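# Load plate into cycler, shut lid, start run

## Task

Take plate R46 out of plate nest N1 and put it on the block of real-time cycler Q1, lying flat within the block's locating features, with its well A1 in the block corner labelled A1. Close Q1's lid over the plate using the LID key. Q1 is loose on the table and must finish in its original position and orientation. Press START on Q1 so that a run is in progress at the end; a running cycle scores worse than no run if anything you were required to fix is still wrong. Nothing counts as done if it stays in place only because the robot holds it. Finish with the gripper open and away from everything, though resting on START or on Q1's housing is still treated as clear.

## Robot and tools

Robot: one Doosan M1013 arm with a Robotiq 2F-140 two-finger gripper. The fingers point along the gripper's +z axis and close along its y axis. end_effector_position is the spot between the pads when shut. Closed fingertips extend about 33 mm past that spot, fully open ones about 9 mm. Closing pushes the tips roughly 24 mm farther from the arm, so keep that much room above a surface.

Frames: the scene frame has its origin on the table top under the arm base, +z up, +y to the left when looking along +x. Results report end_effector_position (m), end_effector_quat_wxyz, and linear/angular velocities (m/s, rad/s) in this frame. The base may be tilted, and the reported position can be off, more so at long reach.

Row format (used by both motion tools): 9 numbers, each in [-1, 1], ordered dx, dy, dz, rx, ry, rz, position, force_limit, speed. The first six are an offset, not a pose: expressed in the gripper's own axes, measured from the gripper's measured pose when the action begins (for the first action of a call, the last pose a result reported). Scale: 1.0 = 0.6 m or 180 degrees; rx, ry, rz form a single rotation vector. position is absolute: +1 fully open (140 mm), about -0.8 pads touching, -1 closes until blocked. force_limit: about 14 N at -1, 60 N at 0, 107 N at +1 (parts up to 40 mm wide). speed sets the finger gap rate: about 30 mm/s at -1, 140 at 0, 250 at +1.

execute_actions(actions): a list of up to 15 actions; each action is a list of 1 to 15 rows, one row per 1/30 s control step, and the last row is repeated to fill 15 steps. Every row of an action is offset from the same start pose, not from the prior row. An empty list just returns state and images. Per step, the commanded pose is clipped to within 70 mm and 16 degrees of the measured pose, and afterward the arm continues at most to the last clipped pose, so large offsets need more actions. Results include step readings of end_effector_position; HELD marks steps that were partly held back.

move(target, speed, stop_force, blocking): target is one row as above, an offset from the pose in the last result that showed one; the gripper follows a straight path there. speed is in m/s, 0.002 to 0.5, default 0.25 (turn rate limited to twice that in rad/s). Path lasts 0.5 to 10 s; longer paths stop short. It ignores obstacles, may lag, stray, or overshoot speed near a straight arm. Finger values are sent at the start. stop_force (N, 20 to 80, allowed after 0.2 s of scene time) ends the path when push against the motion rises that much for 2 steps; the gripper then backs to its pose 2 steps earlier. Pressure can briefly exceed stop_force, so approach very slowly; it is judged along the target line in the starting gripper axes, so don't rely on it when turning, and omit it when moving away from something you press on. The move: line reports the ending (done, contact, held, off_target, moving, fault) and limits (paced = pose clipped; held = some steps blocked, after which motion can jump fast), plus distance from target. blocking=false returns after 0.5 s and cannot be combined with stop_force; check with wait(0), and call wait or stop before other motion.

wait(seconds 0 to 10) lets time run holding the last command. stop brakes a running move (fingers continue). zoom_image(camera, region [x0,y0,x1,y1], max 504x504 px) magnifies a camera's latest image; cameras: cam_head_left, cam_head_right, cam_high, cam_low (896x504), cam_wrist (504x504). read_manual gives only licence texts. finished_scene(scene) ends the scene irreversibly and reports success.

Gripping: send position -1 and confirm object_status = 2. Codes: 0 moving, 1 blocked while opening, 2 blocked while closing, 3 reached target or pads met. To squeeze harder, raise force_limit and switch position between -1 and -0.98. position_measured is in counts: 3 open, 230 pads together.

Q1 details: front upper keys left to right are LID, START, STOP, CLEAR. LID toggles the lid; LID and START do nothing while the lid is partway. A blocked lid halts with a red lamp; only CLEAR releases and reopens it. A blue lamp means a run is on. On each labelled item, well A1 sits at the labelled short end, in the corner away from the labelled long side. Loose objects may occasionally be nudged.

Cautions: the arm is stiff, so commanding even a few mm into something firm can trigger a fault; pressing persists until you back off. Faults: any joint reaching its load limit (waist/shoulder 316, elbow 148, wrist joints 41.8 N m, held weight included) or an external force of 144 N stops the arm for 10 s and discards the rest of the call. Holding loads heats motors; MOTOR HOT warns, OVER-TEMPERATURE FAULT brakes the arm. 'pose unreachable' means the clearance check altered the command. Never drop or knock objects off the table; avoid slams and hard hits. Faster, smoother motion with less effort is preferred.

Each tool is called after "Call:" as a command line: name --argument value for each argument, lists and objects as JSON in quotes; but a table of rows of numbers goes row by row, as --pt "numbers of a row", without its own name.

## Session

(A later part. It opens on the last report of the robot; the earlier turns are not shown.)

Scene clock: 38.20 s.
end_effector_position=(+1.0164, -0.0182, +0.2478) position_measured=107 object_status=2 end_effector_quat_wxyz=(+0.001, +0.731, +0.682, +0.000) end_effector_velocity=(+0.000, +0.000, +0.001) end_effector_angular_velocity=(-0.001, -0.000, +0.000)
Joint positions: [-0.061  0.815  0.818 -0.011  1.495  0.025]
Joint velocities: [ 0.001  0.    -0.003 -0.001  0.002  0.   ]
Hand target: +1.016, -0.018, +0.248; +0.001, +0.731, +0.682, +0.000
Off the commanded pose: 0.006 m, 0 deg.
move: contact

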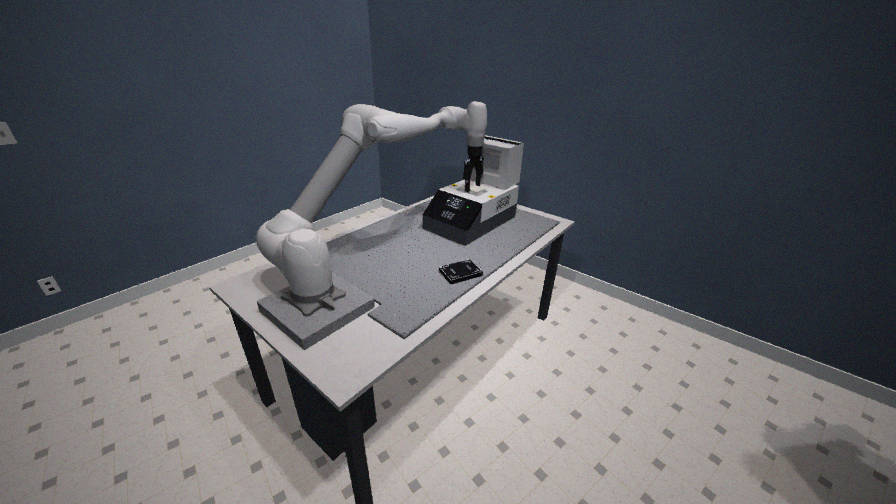

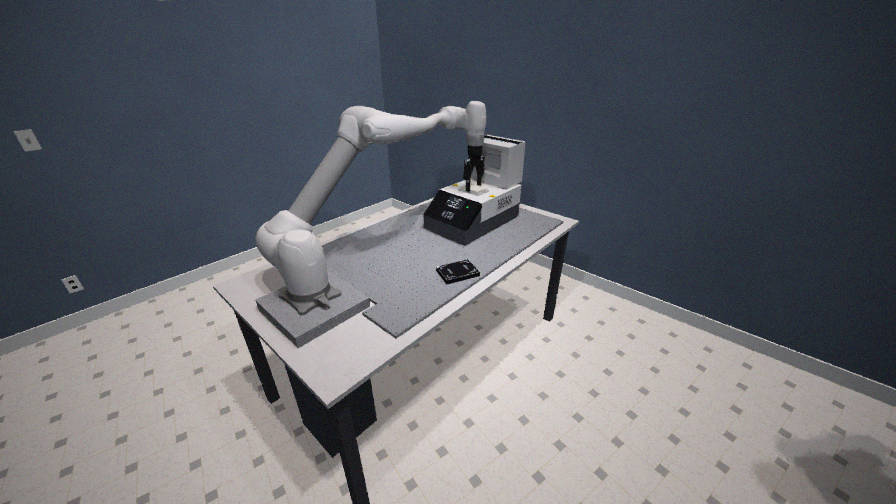

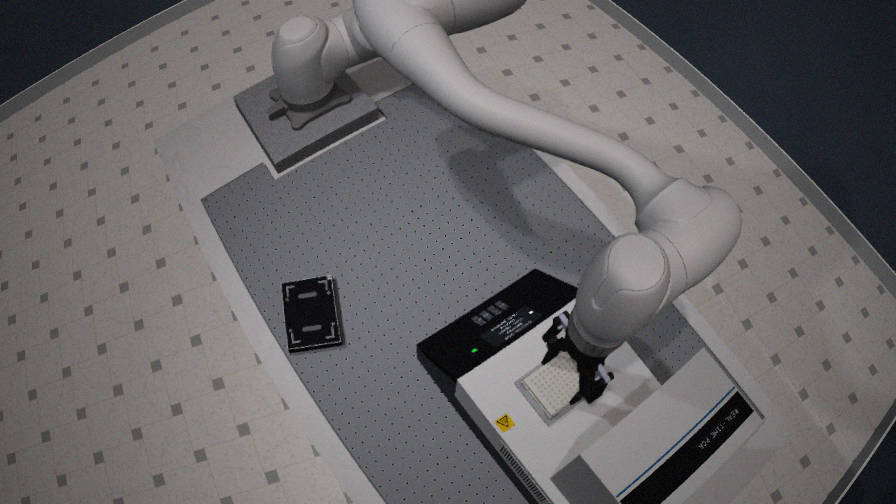

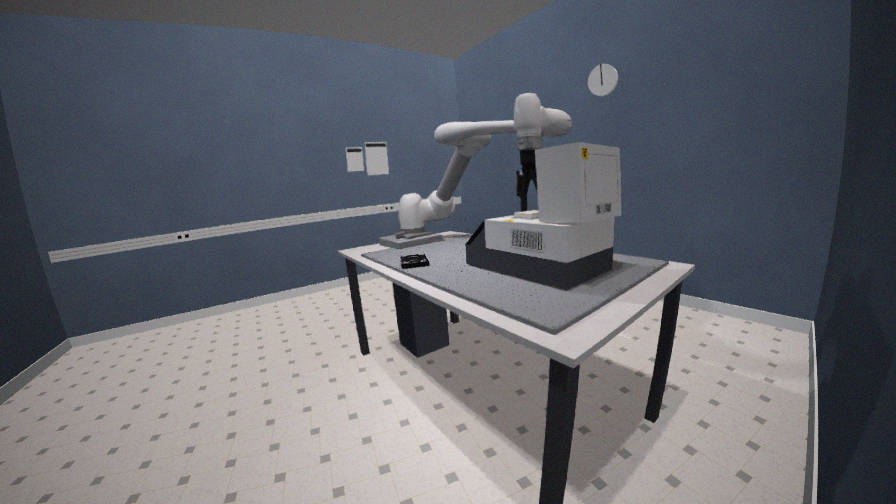

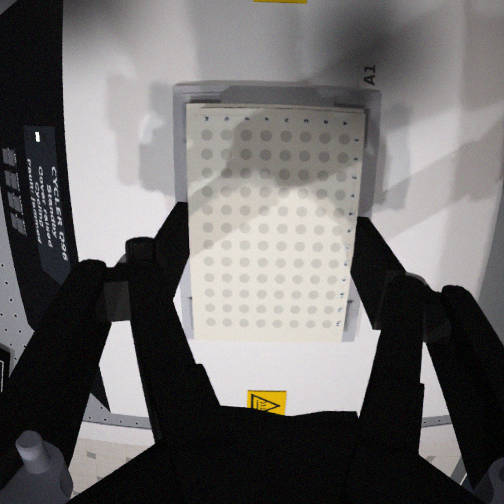

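Call:
move --target '[0,0,-0.01,0,0,0,-1,0,-0.5]' --speed 0.02

Call:
move --target '[0.003,0,0,0,0,0,-1,0,-0.5]' --speed 0.01

Call:
move --target '[0,0,0.021,0,0,0,-1,0,-0.5]' --speed 0.006 --stop_force 20

Call:
zoom_image --camera "cam_high" --region '[500,340,620,430]'

Call:
zoom_image --camera "cam_wrist" --region '[150,50,402,176]'

Scene clock: 39.47 s.
end_effector_position=(+1.0164, -0.0182, +0.2538) position_measured=107 object_status=2 end_effector_quat_wxyz=(+0.001, +0.731, +0.682, +0.000) end_effector_velocity=(+0.000, -0.000, +0.001) end_effector_angular_velocity=(+0.001, -0.001, -0.001)
Joint positions: [-0.061  0.814  0.809 -0.011  1.505  0.025]
Joint velocities: [-0.001 -0.    -0.001  0.001  0.     0.001]
Hand target: +1.016, -0.018, +0.254; +0.001, +0.731, +0.682, +0.000
Off the commanded pose: 0.000 m, 0 deg.
move: done

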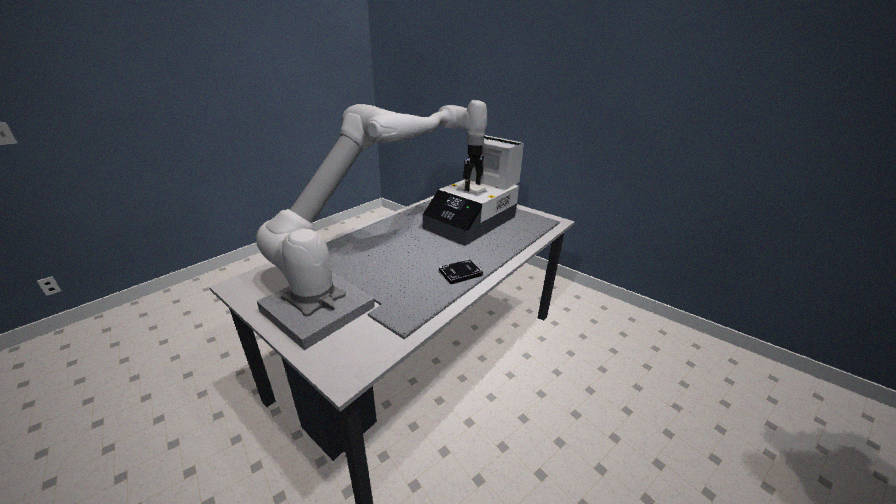

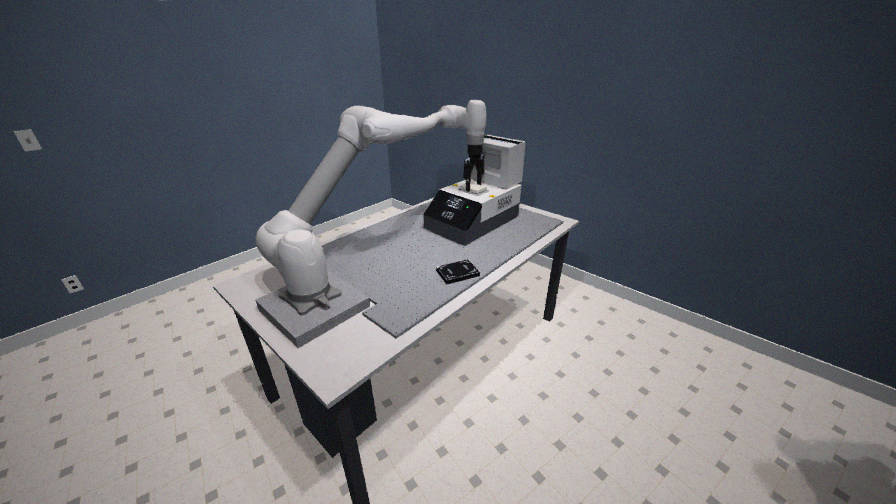

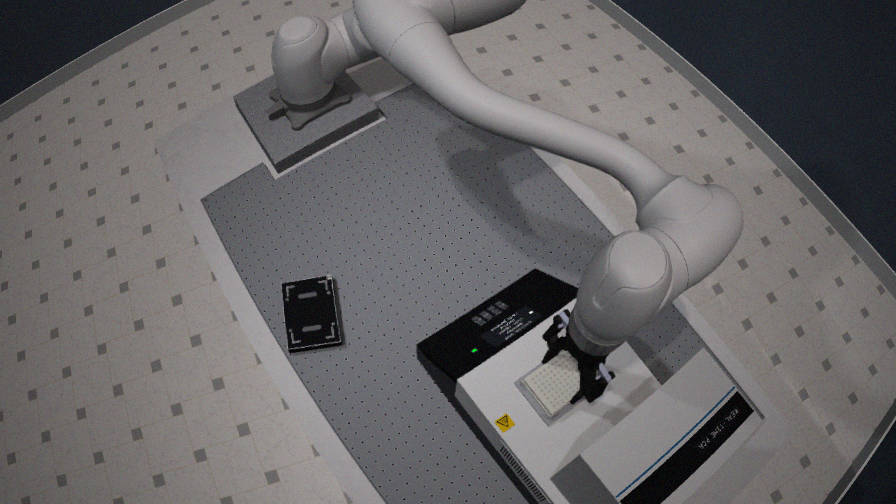

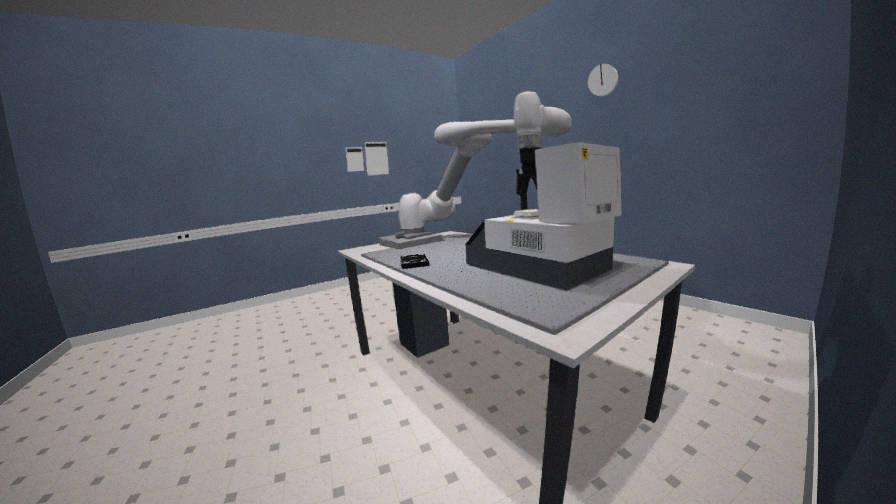

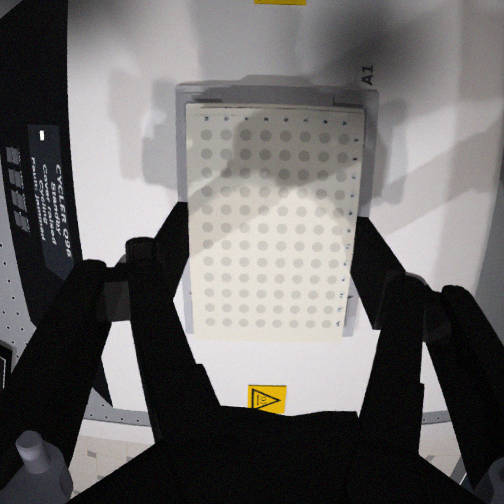

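Scene clock: 40.17 s.
end_effector_position=(+1.0165, -0.0164, +0.2540) position_measured=107 object_status=2 end_effector_quat_wxyz=(+0.001, +0.731, +0.682, +0.000) end_effector_velocity=(+0.000, +0.001, +0.000) end_effector_angular_velocity=(-0.000, -0.000, +0.000)
Joint positions: [-0.059  0.814  0.809 -0.011  1.505  0.027]
Joint velocities: [ 0.001  0.    -0.001 -0.     0.     0.   ]
Hand target: +1.016, -0.016, +0.254; +0.001, +0.731, +0.682, +0.000
Off the commanded pose: 0.000 m, 0 deg.
move: done

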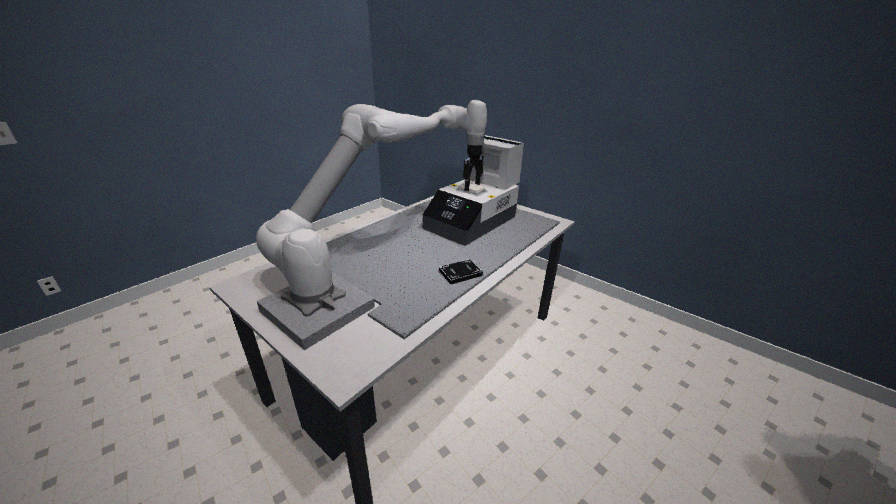

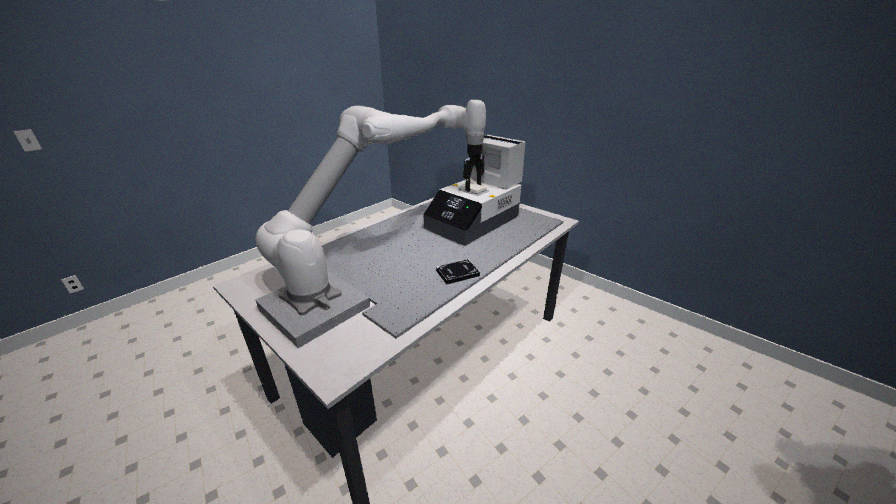

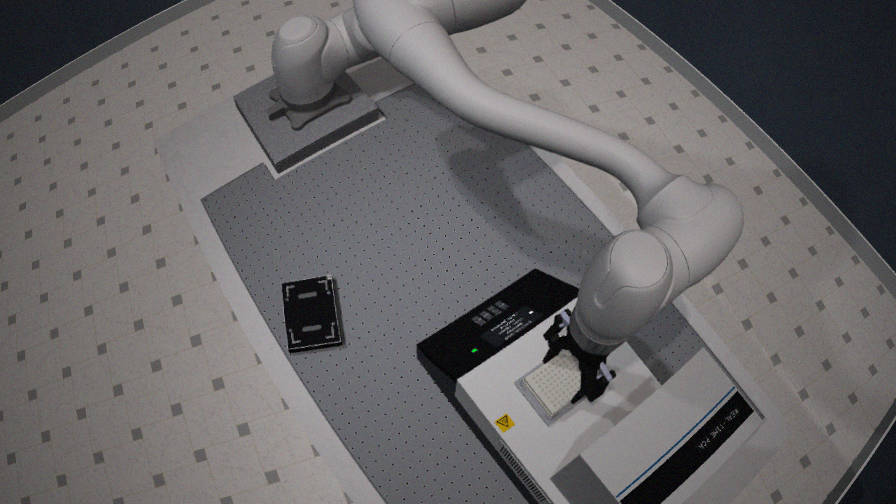

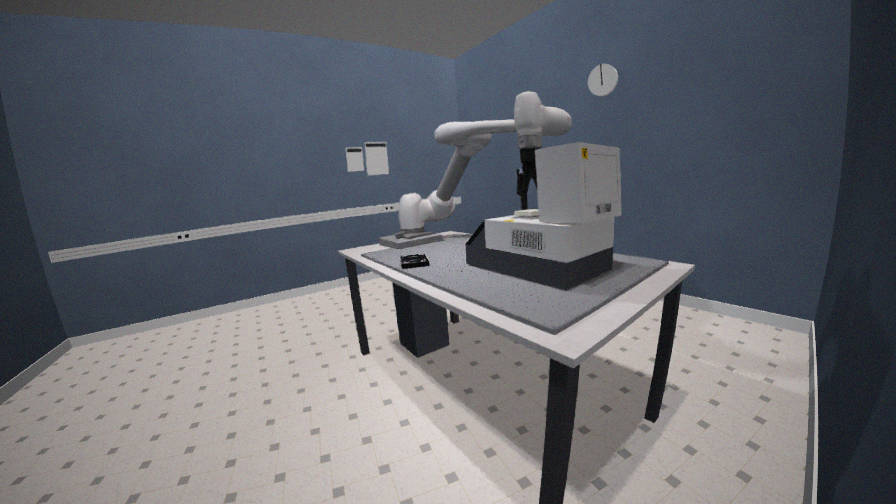

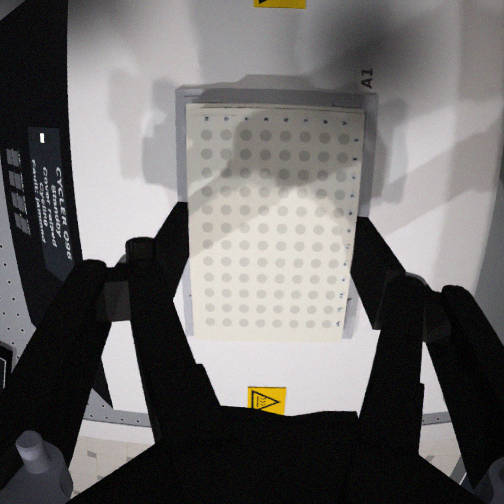

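Scene clock: 41.47 s.
end_effector_position=(+1.0165, -0.0164, +0.2482) position_measured=107 object_status=2 end_effector_quat_wxyz=(+0.001, +0.731, +0.682, +0.001) end_effector_velocity=(+0.000, +0.001, +0.002) end_effector_angular_velocity=(+0.000, -0.001, +0.001)
Joint positions: [-0.059  0.815  0.818 -0.011  1.495  0.027]
Joint velocities: [ 0.001 -0.    -0.004  0.     0.003  0.   ]
Hand target: +1.017, -0.016, +0.248; +0.001, +0.731, +0.682, +0.001
Off the commanded pose: 0.007 m, 0 deg.
move: contact

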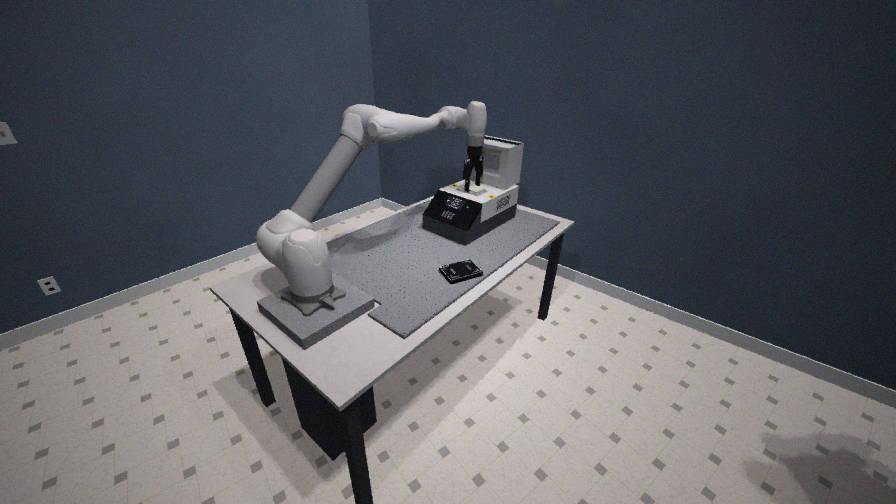

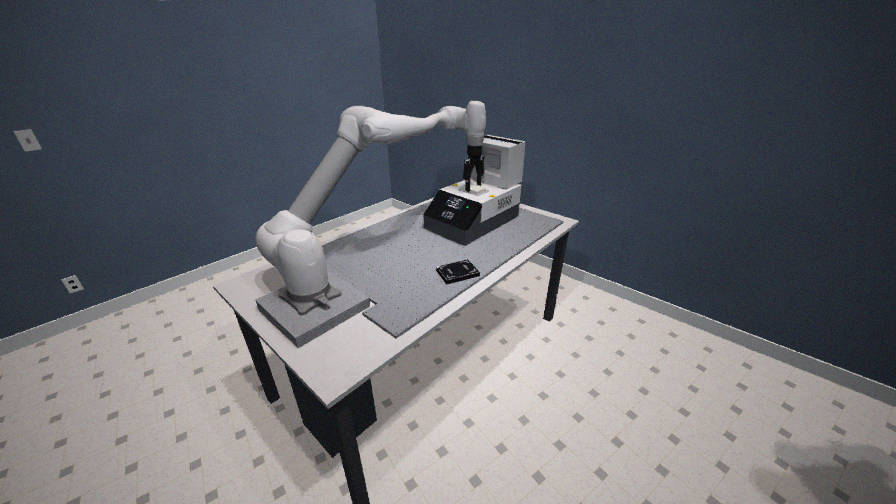

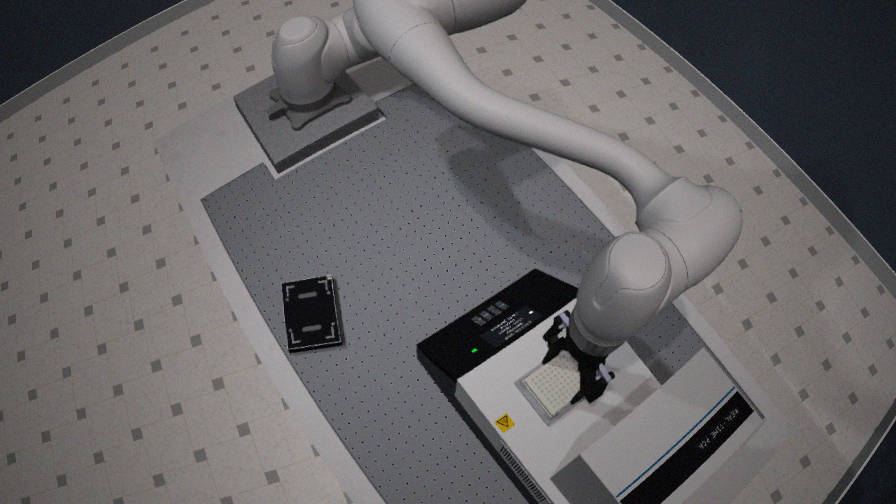

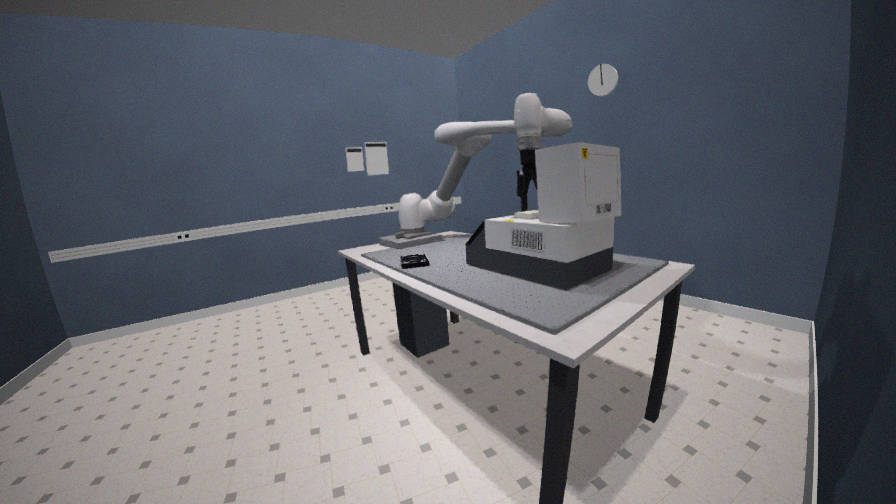

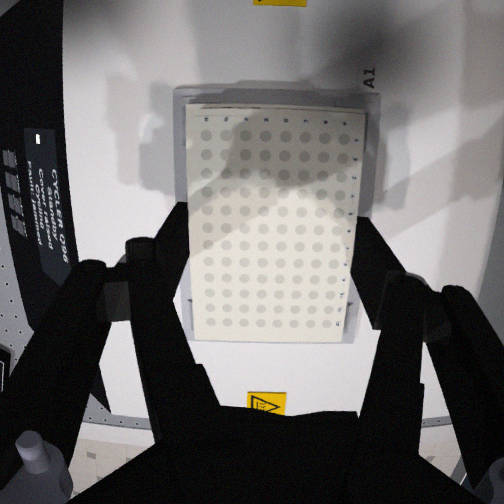

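Region (500, 340, 620, 430) of cam_high's 896x504 image, scaled by 4.200, with more detail than that image has; it fills the top 378 rows of this view, and the rest is white.

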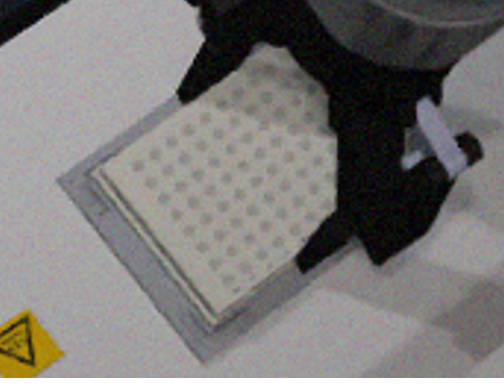

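Region (150, 50, 402, 176) of cam_wrist's 504x504 image, scaled by 2.000, with more detail than that image has.

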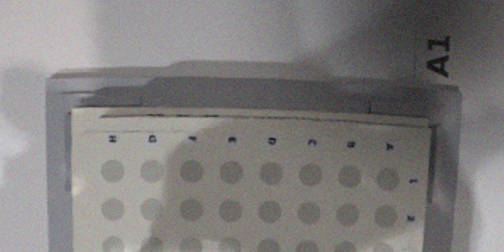

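Call:
zoom_image --camera "cam_low" --region '[480,180,580,240]'

Call:
zoom_image --camera "cam_head_left" --region '[430,160,520,220]'

Region (480, 180, 580, 240) of cam_low's 896x504 image, scaled by 5.040, with more detail than that image has; it fills the top 302 rows of this view, and the rest is white.

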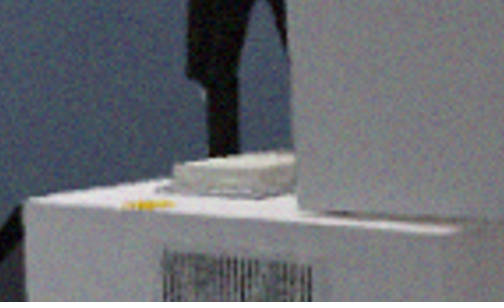

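Region (430, 160, 520, 220) of cam_head_left's 896x504 image, scaled by 5.600, with more detail than that image has.

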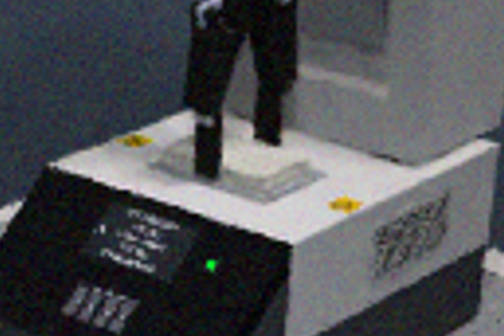

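Call:
execute_actions --actions '[[[0,0,0,0,0,0,0.45,0,-0.5]],[[0,0,0,0,0,0,0.45,0,-0.5]]]'

Call:
move --target '[0,0,-0.15,0,0,0,0.45,0,-0.5]' --speed 0.08

Scene clock: 42.87 s.
end_effector_position=(+1.0165, -0.0164, +0.2481) position_measured=72 object_status=3 end_effector_quat_wxyz=(+0.001, +0.731, +0.682, +0.000) end_effector_velocity=(+0.000, +0.000, +0.000) end_effector_angular_velocity=(+0.000, -0.000, -0.000)
Joint positions: [-0.059  0.815  0.818 -0.011  1.495  0.027]
Joint velocities: [ 0. -0.  0.  0. -0.  0.]
Hand target: +1.016, -0.016, +0.248; +0.001, +0.731, +0.682, +0.000
Off the commanded pose: 0.000 m, 0 deg.
Step readings (end_effector_position; steps 1 to 15: 1st action; 16 to 30: 2nd action):
0: (+1.0165, -0.0164, +0.2484)
1: (+1.0165, -0.0164, +0.2484)
2: (+1.0165, -0.0164, +0.2483)
4: (+1.0165, -0.0164, +0.2482)
8: (+1.0165, -0.0164, +0.2481)
15: (+1.0165, -0.0164, +0.2481)
16: (+1.0165, -0.0164, +0.2481)
17: (+1.0165, -0.0164, +0.2481)
19: (+1.0165, -0.0164, +0.2481)
23: (+1.0165, -0.0164, +0.2481)
30: end_effector_position above

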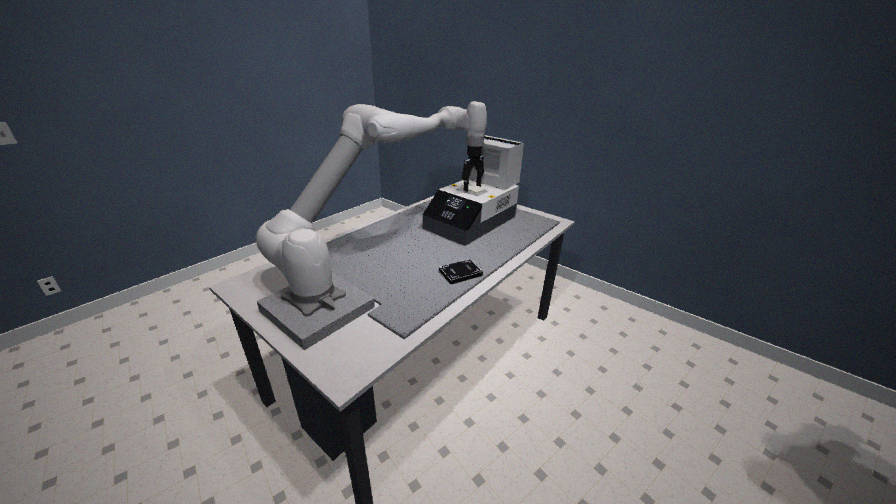

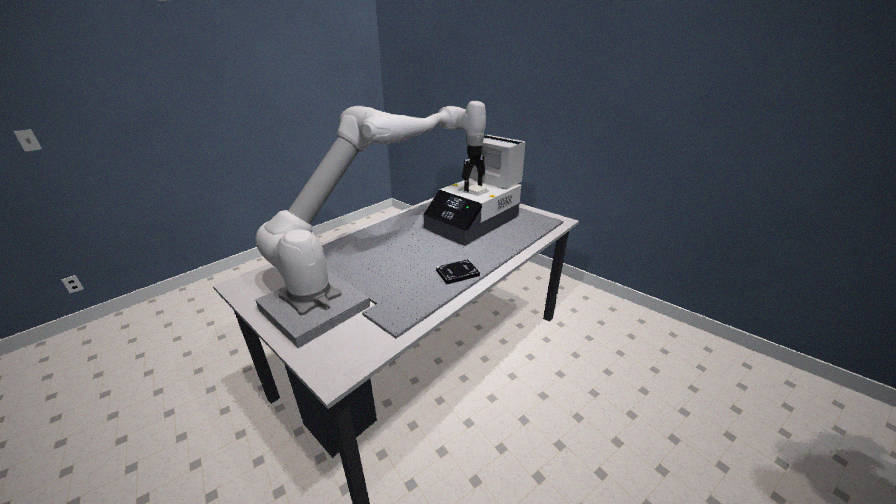

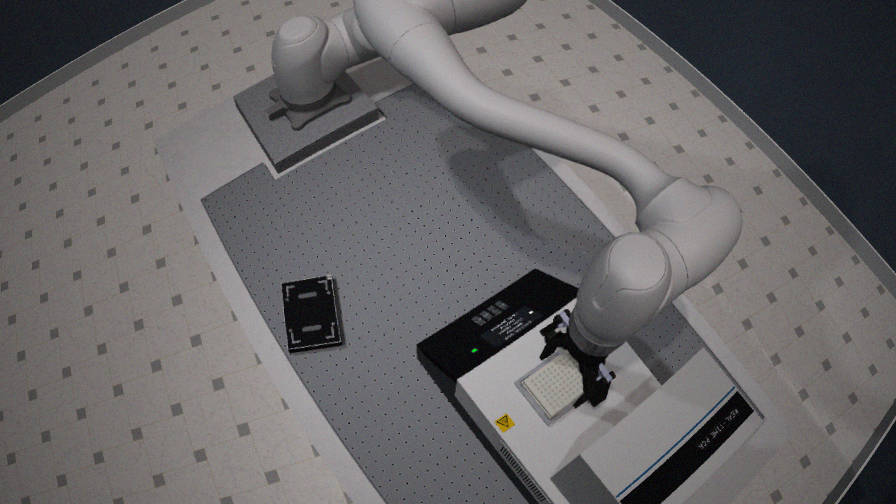

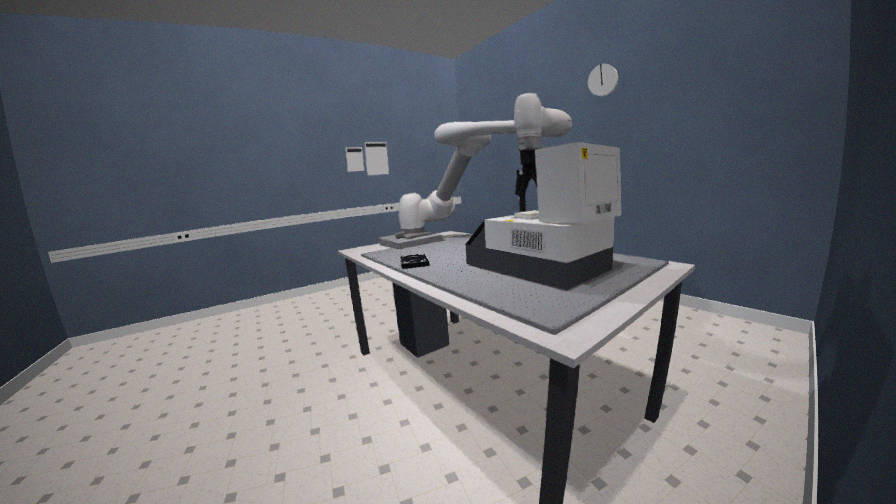

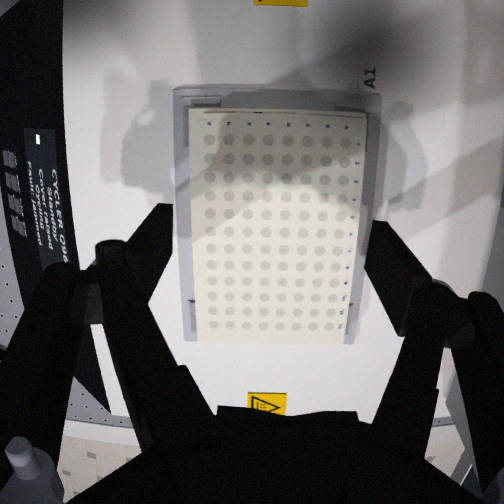

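Scene clock: 44.27 s.
end_effector_position=(+1.0165, -0.0165, +0.3380) position_measured=72 object_status=3 end_effector_quat_wxyz=(+0.001, +0.732, +0.682, +0.000) end_effector_velocity=(+0.000, -0.001, -0.001) end_effector_angular_velocity=(-0.001, +0.000, -0.001)
Joint positions: [-0.058  0.817  0.654 -0.011  1.657  0.026]
Joint velocities: [-0.001  0.001  0.    -0.001 -0.001  0.   ]
Hand target: +1.016, -0.017, +0.338; +0.001, +0.732, +0.682, +0.000
Off the commanded pose: 0.000 m, 0 deg.
move: done

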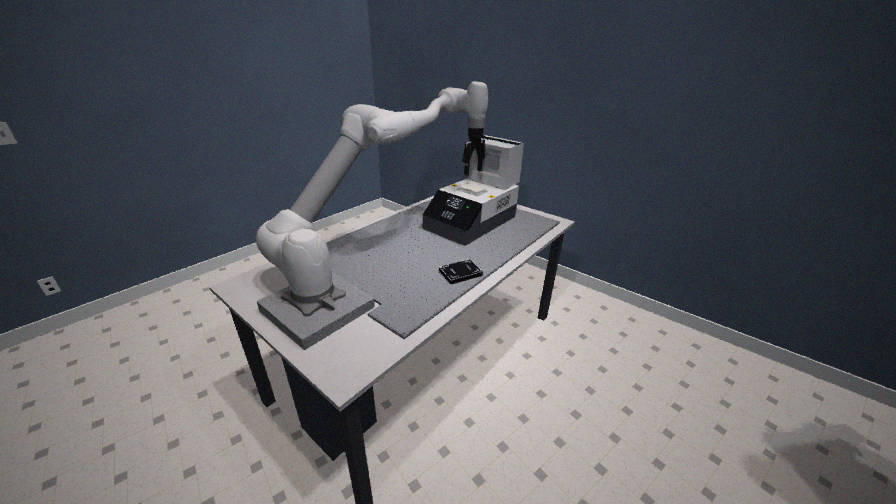

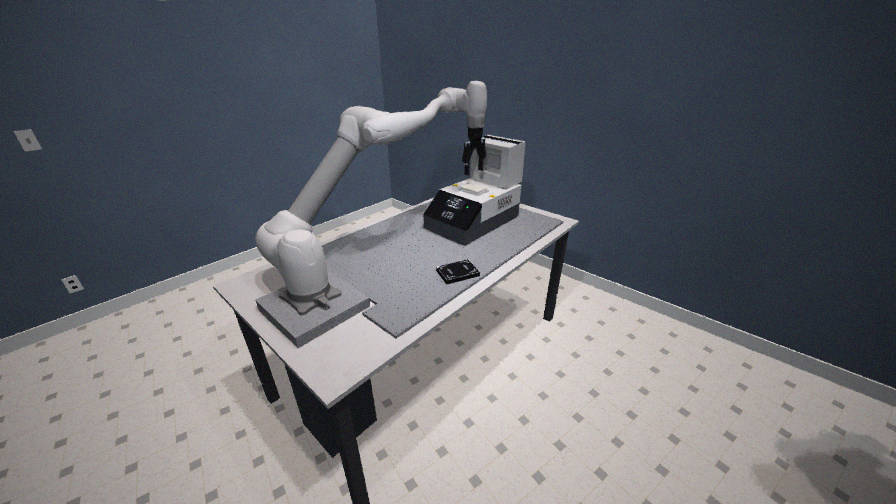

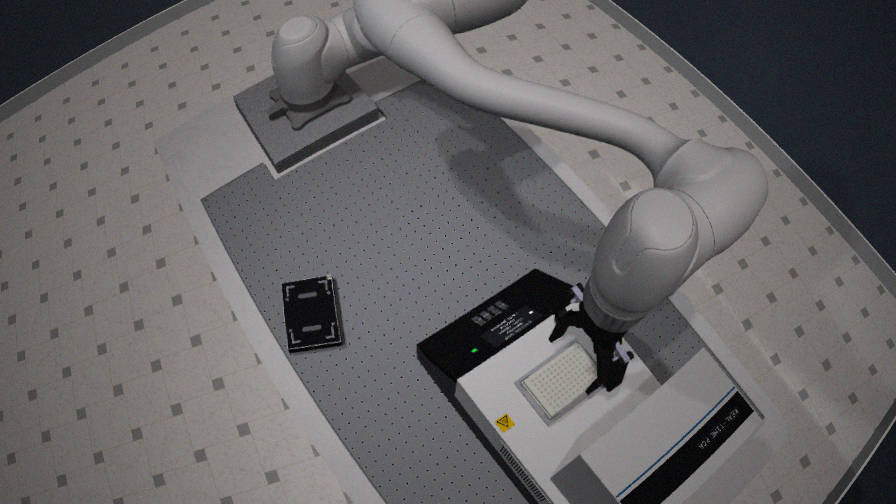

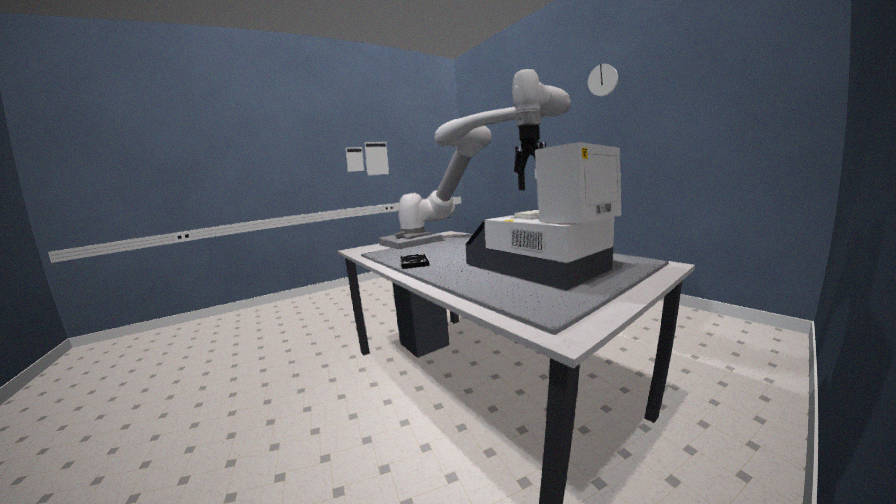

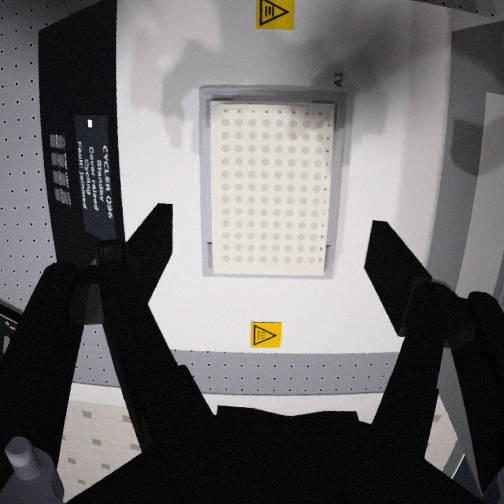

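Call:
zoom_image --camera "cam_wrist" --region '[170,70,380,290]'

Call:
zoom_image --camera "cam_high" --region '[500,330,620,430]'

Region (170, 70, 380, 290) of cam_wrist's 504x504 image, scaled by 2.291, with more detail than that image has; it fills the left 481 columns of this view, and the rest is white.

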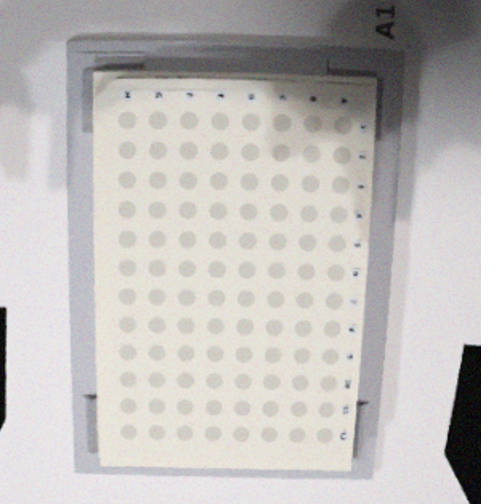

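Region (500, 330, 620, 430) of cam_high's 896x504 image, scaled by 4.200, with more detail than that image has.

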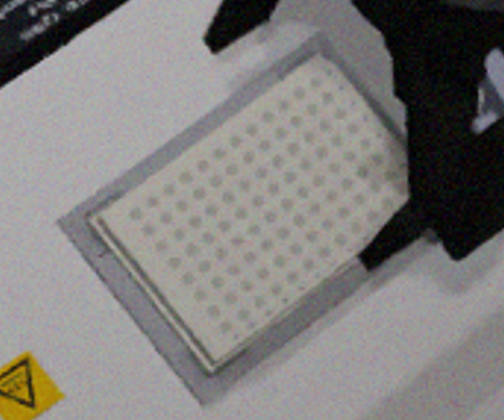

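Call:
move --target '[0.0208,-0.4386,0.0633,-0.1372,0.1472,0.4631,-1,0,0]' --speed 0.2

Scene clock: 49.13 s.
end_effector_position=(+0.7547, +0.0148, +0.3002) position_measured=233 object_status=3 end_effector_quat_wxyz=(+0.000, +0.959, +0.001, +0.285) end_effector_velocity=(-0.001, -0.000, -0.001) end_effector_angular_velocity=(-0.001, +0.002, -0.000)
Joint positions: [-0.039  0.095  1.908  0.006  0.549  1.538]
Joint velocities: [-0.     0.     0.001 -0.001  0.     0.   ]
Hand target: +0.755, +0.015, +0.300; +0.000, +0.959, +0.001, +0.285
Off the commanded pose: 0.001 m, 0 deg.
move: done

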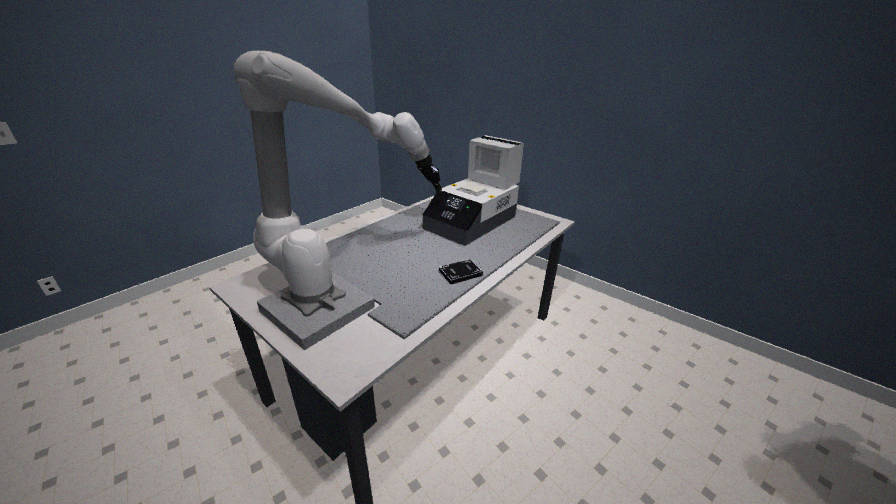

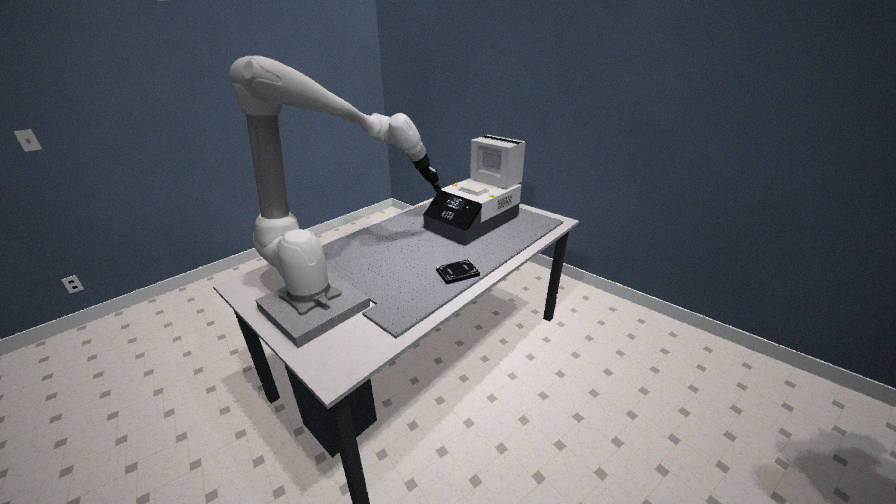

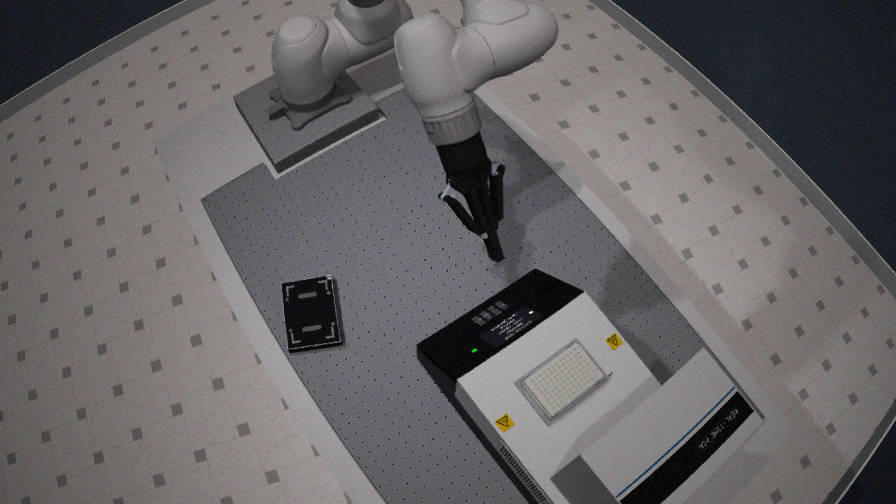

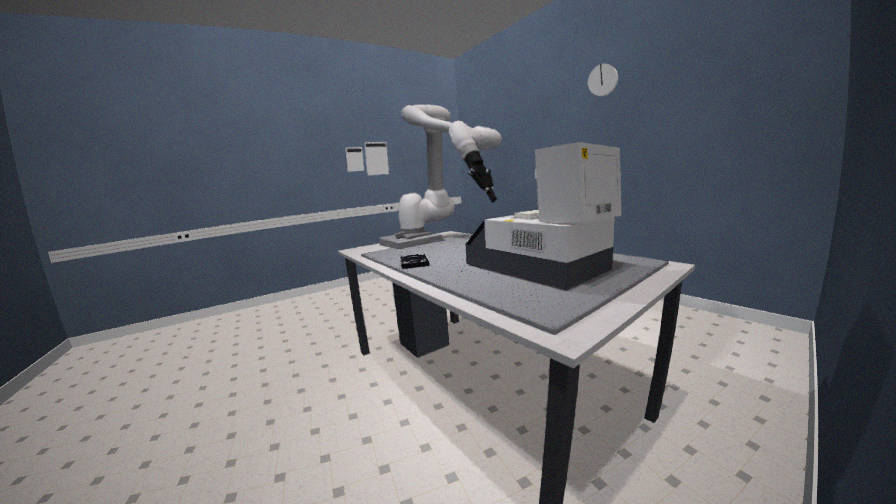

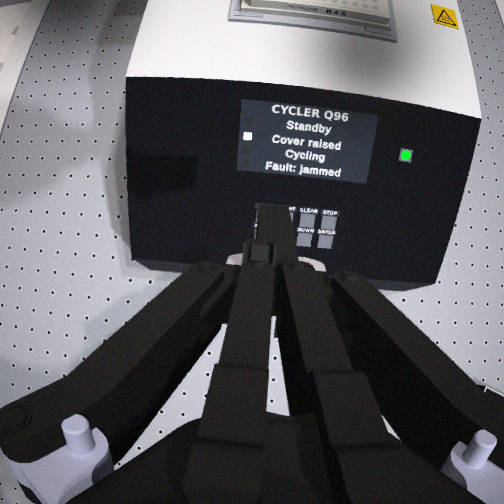

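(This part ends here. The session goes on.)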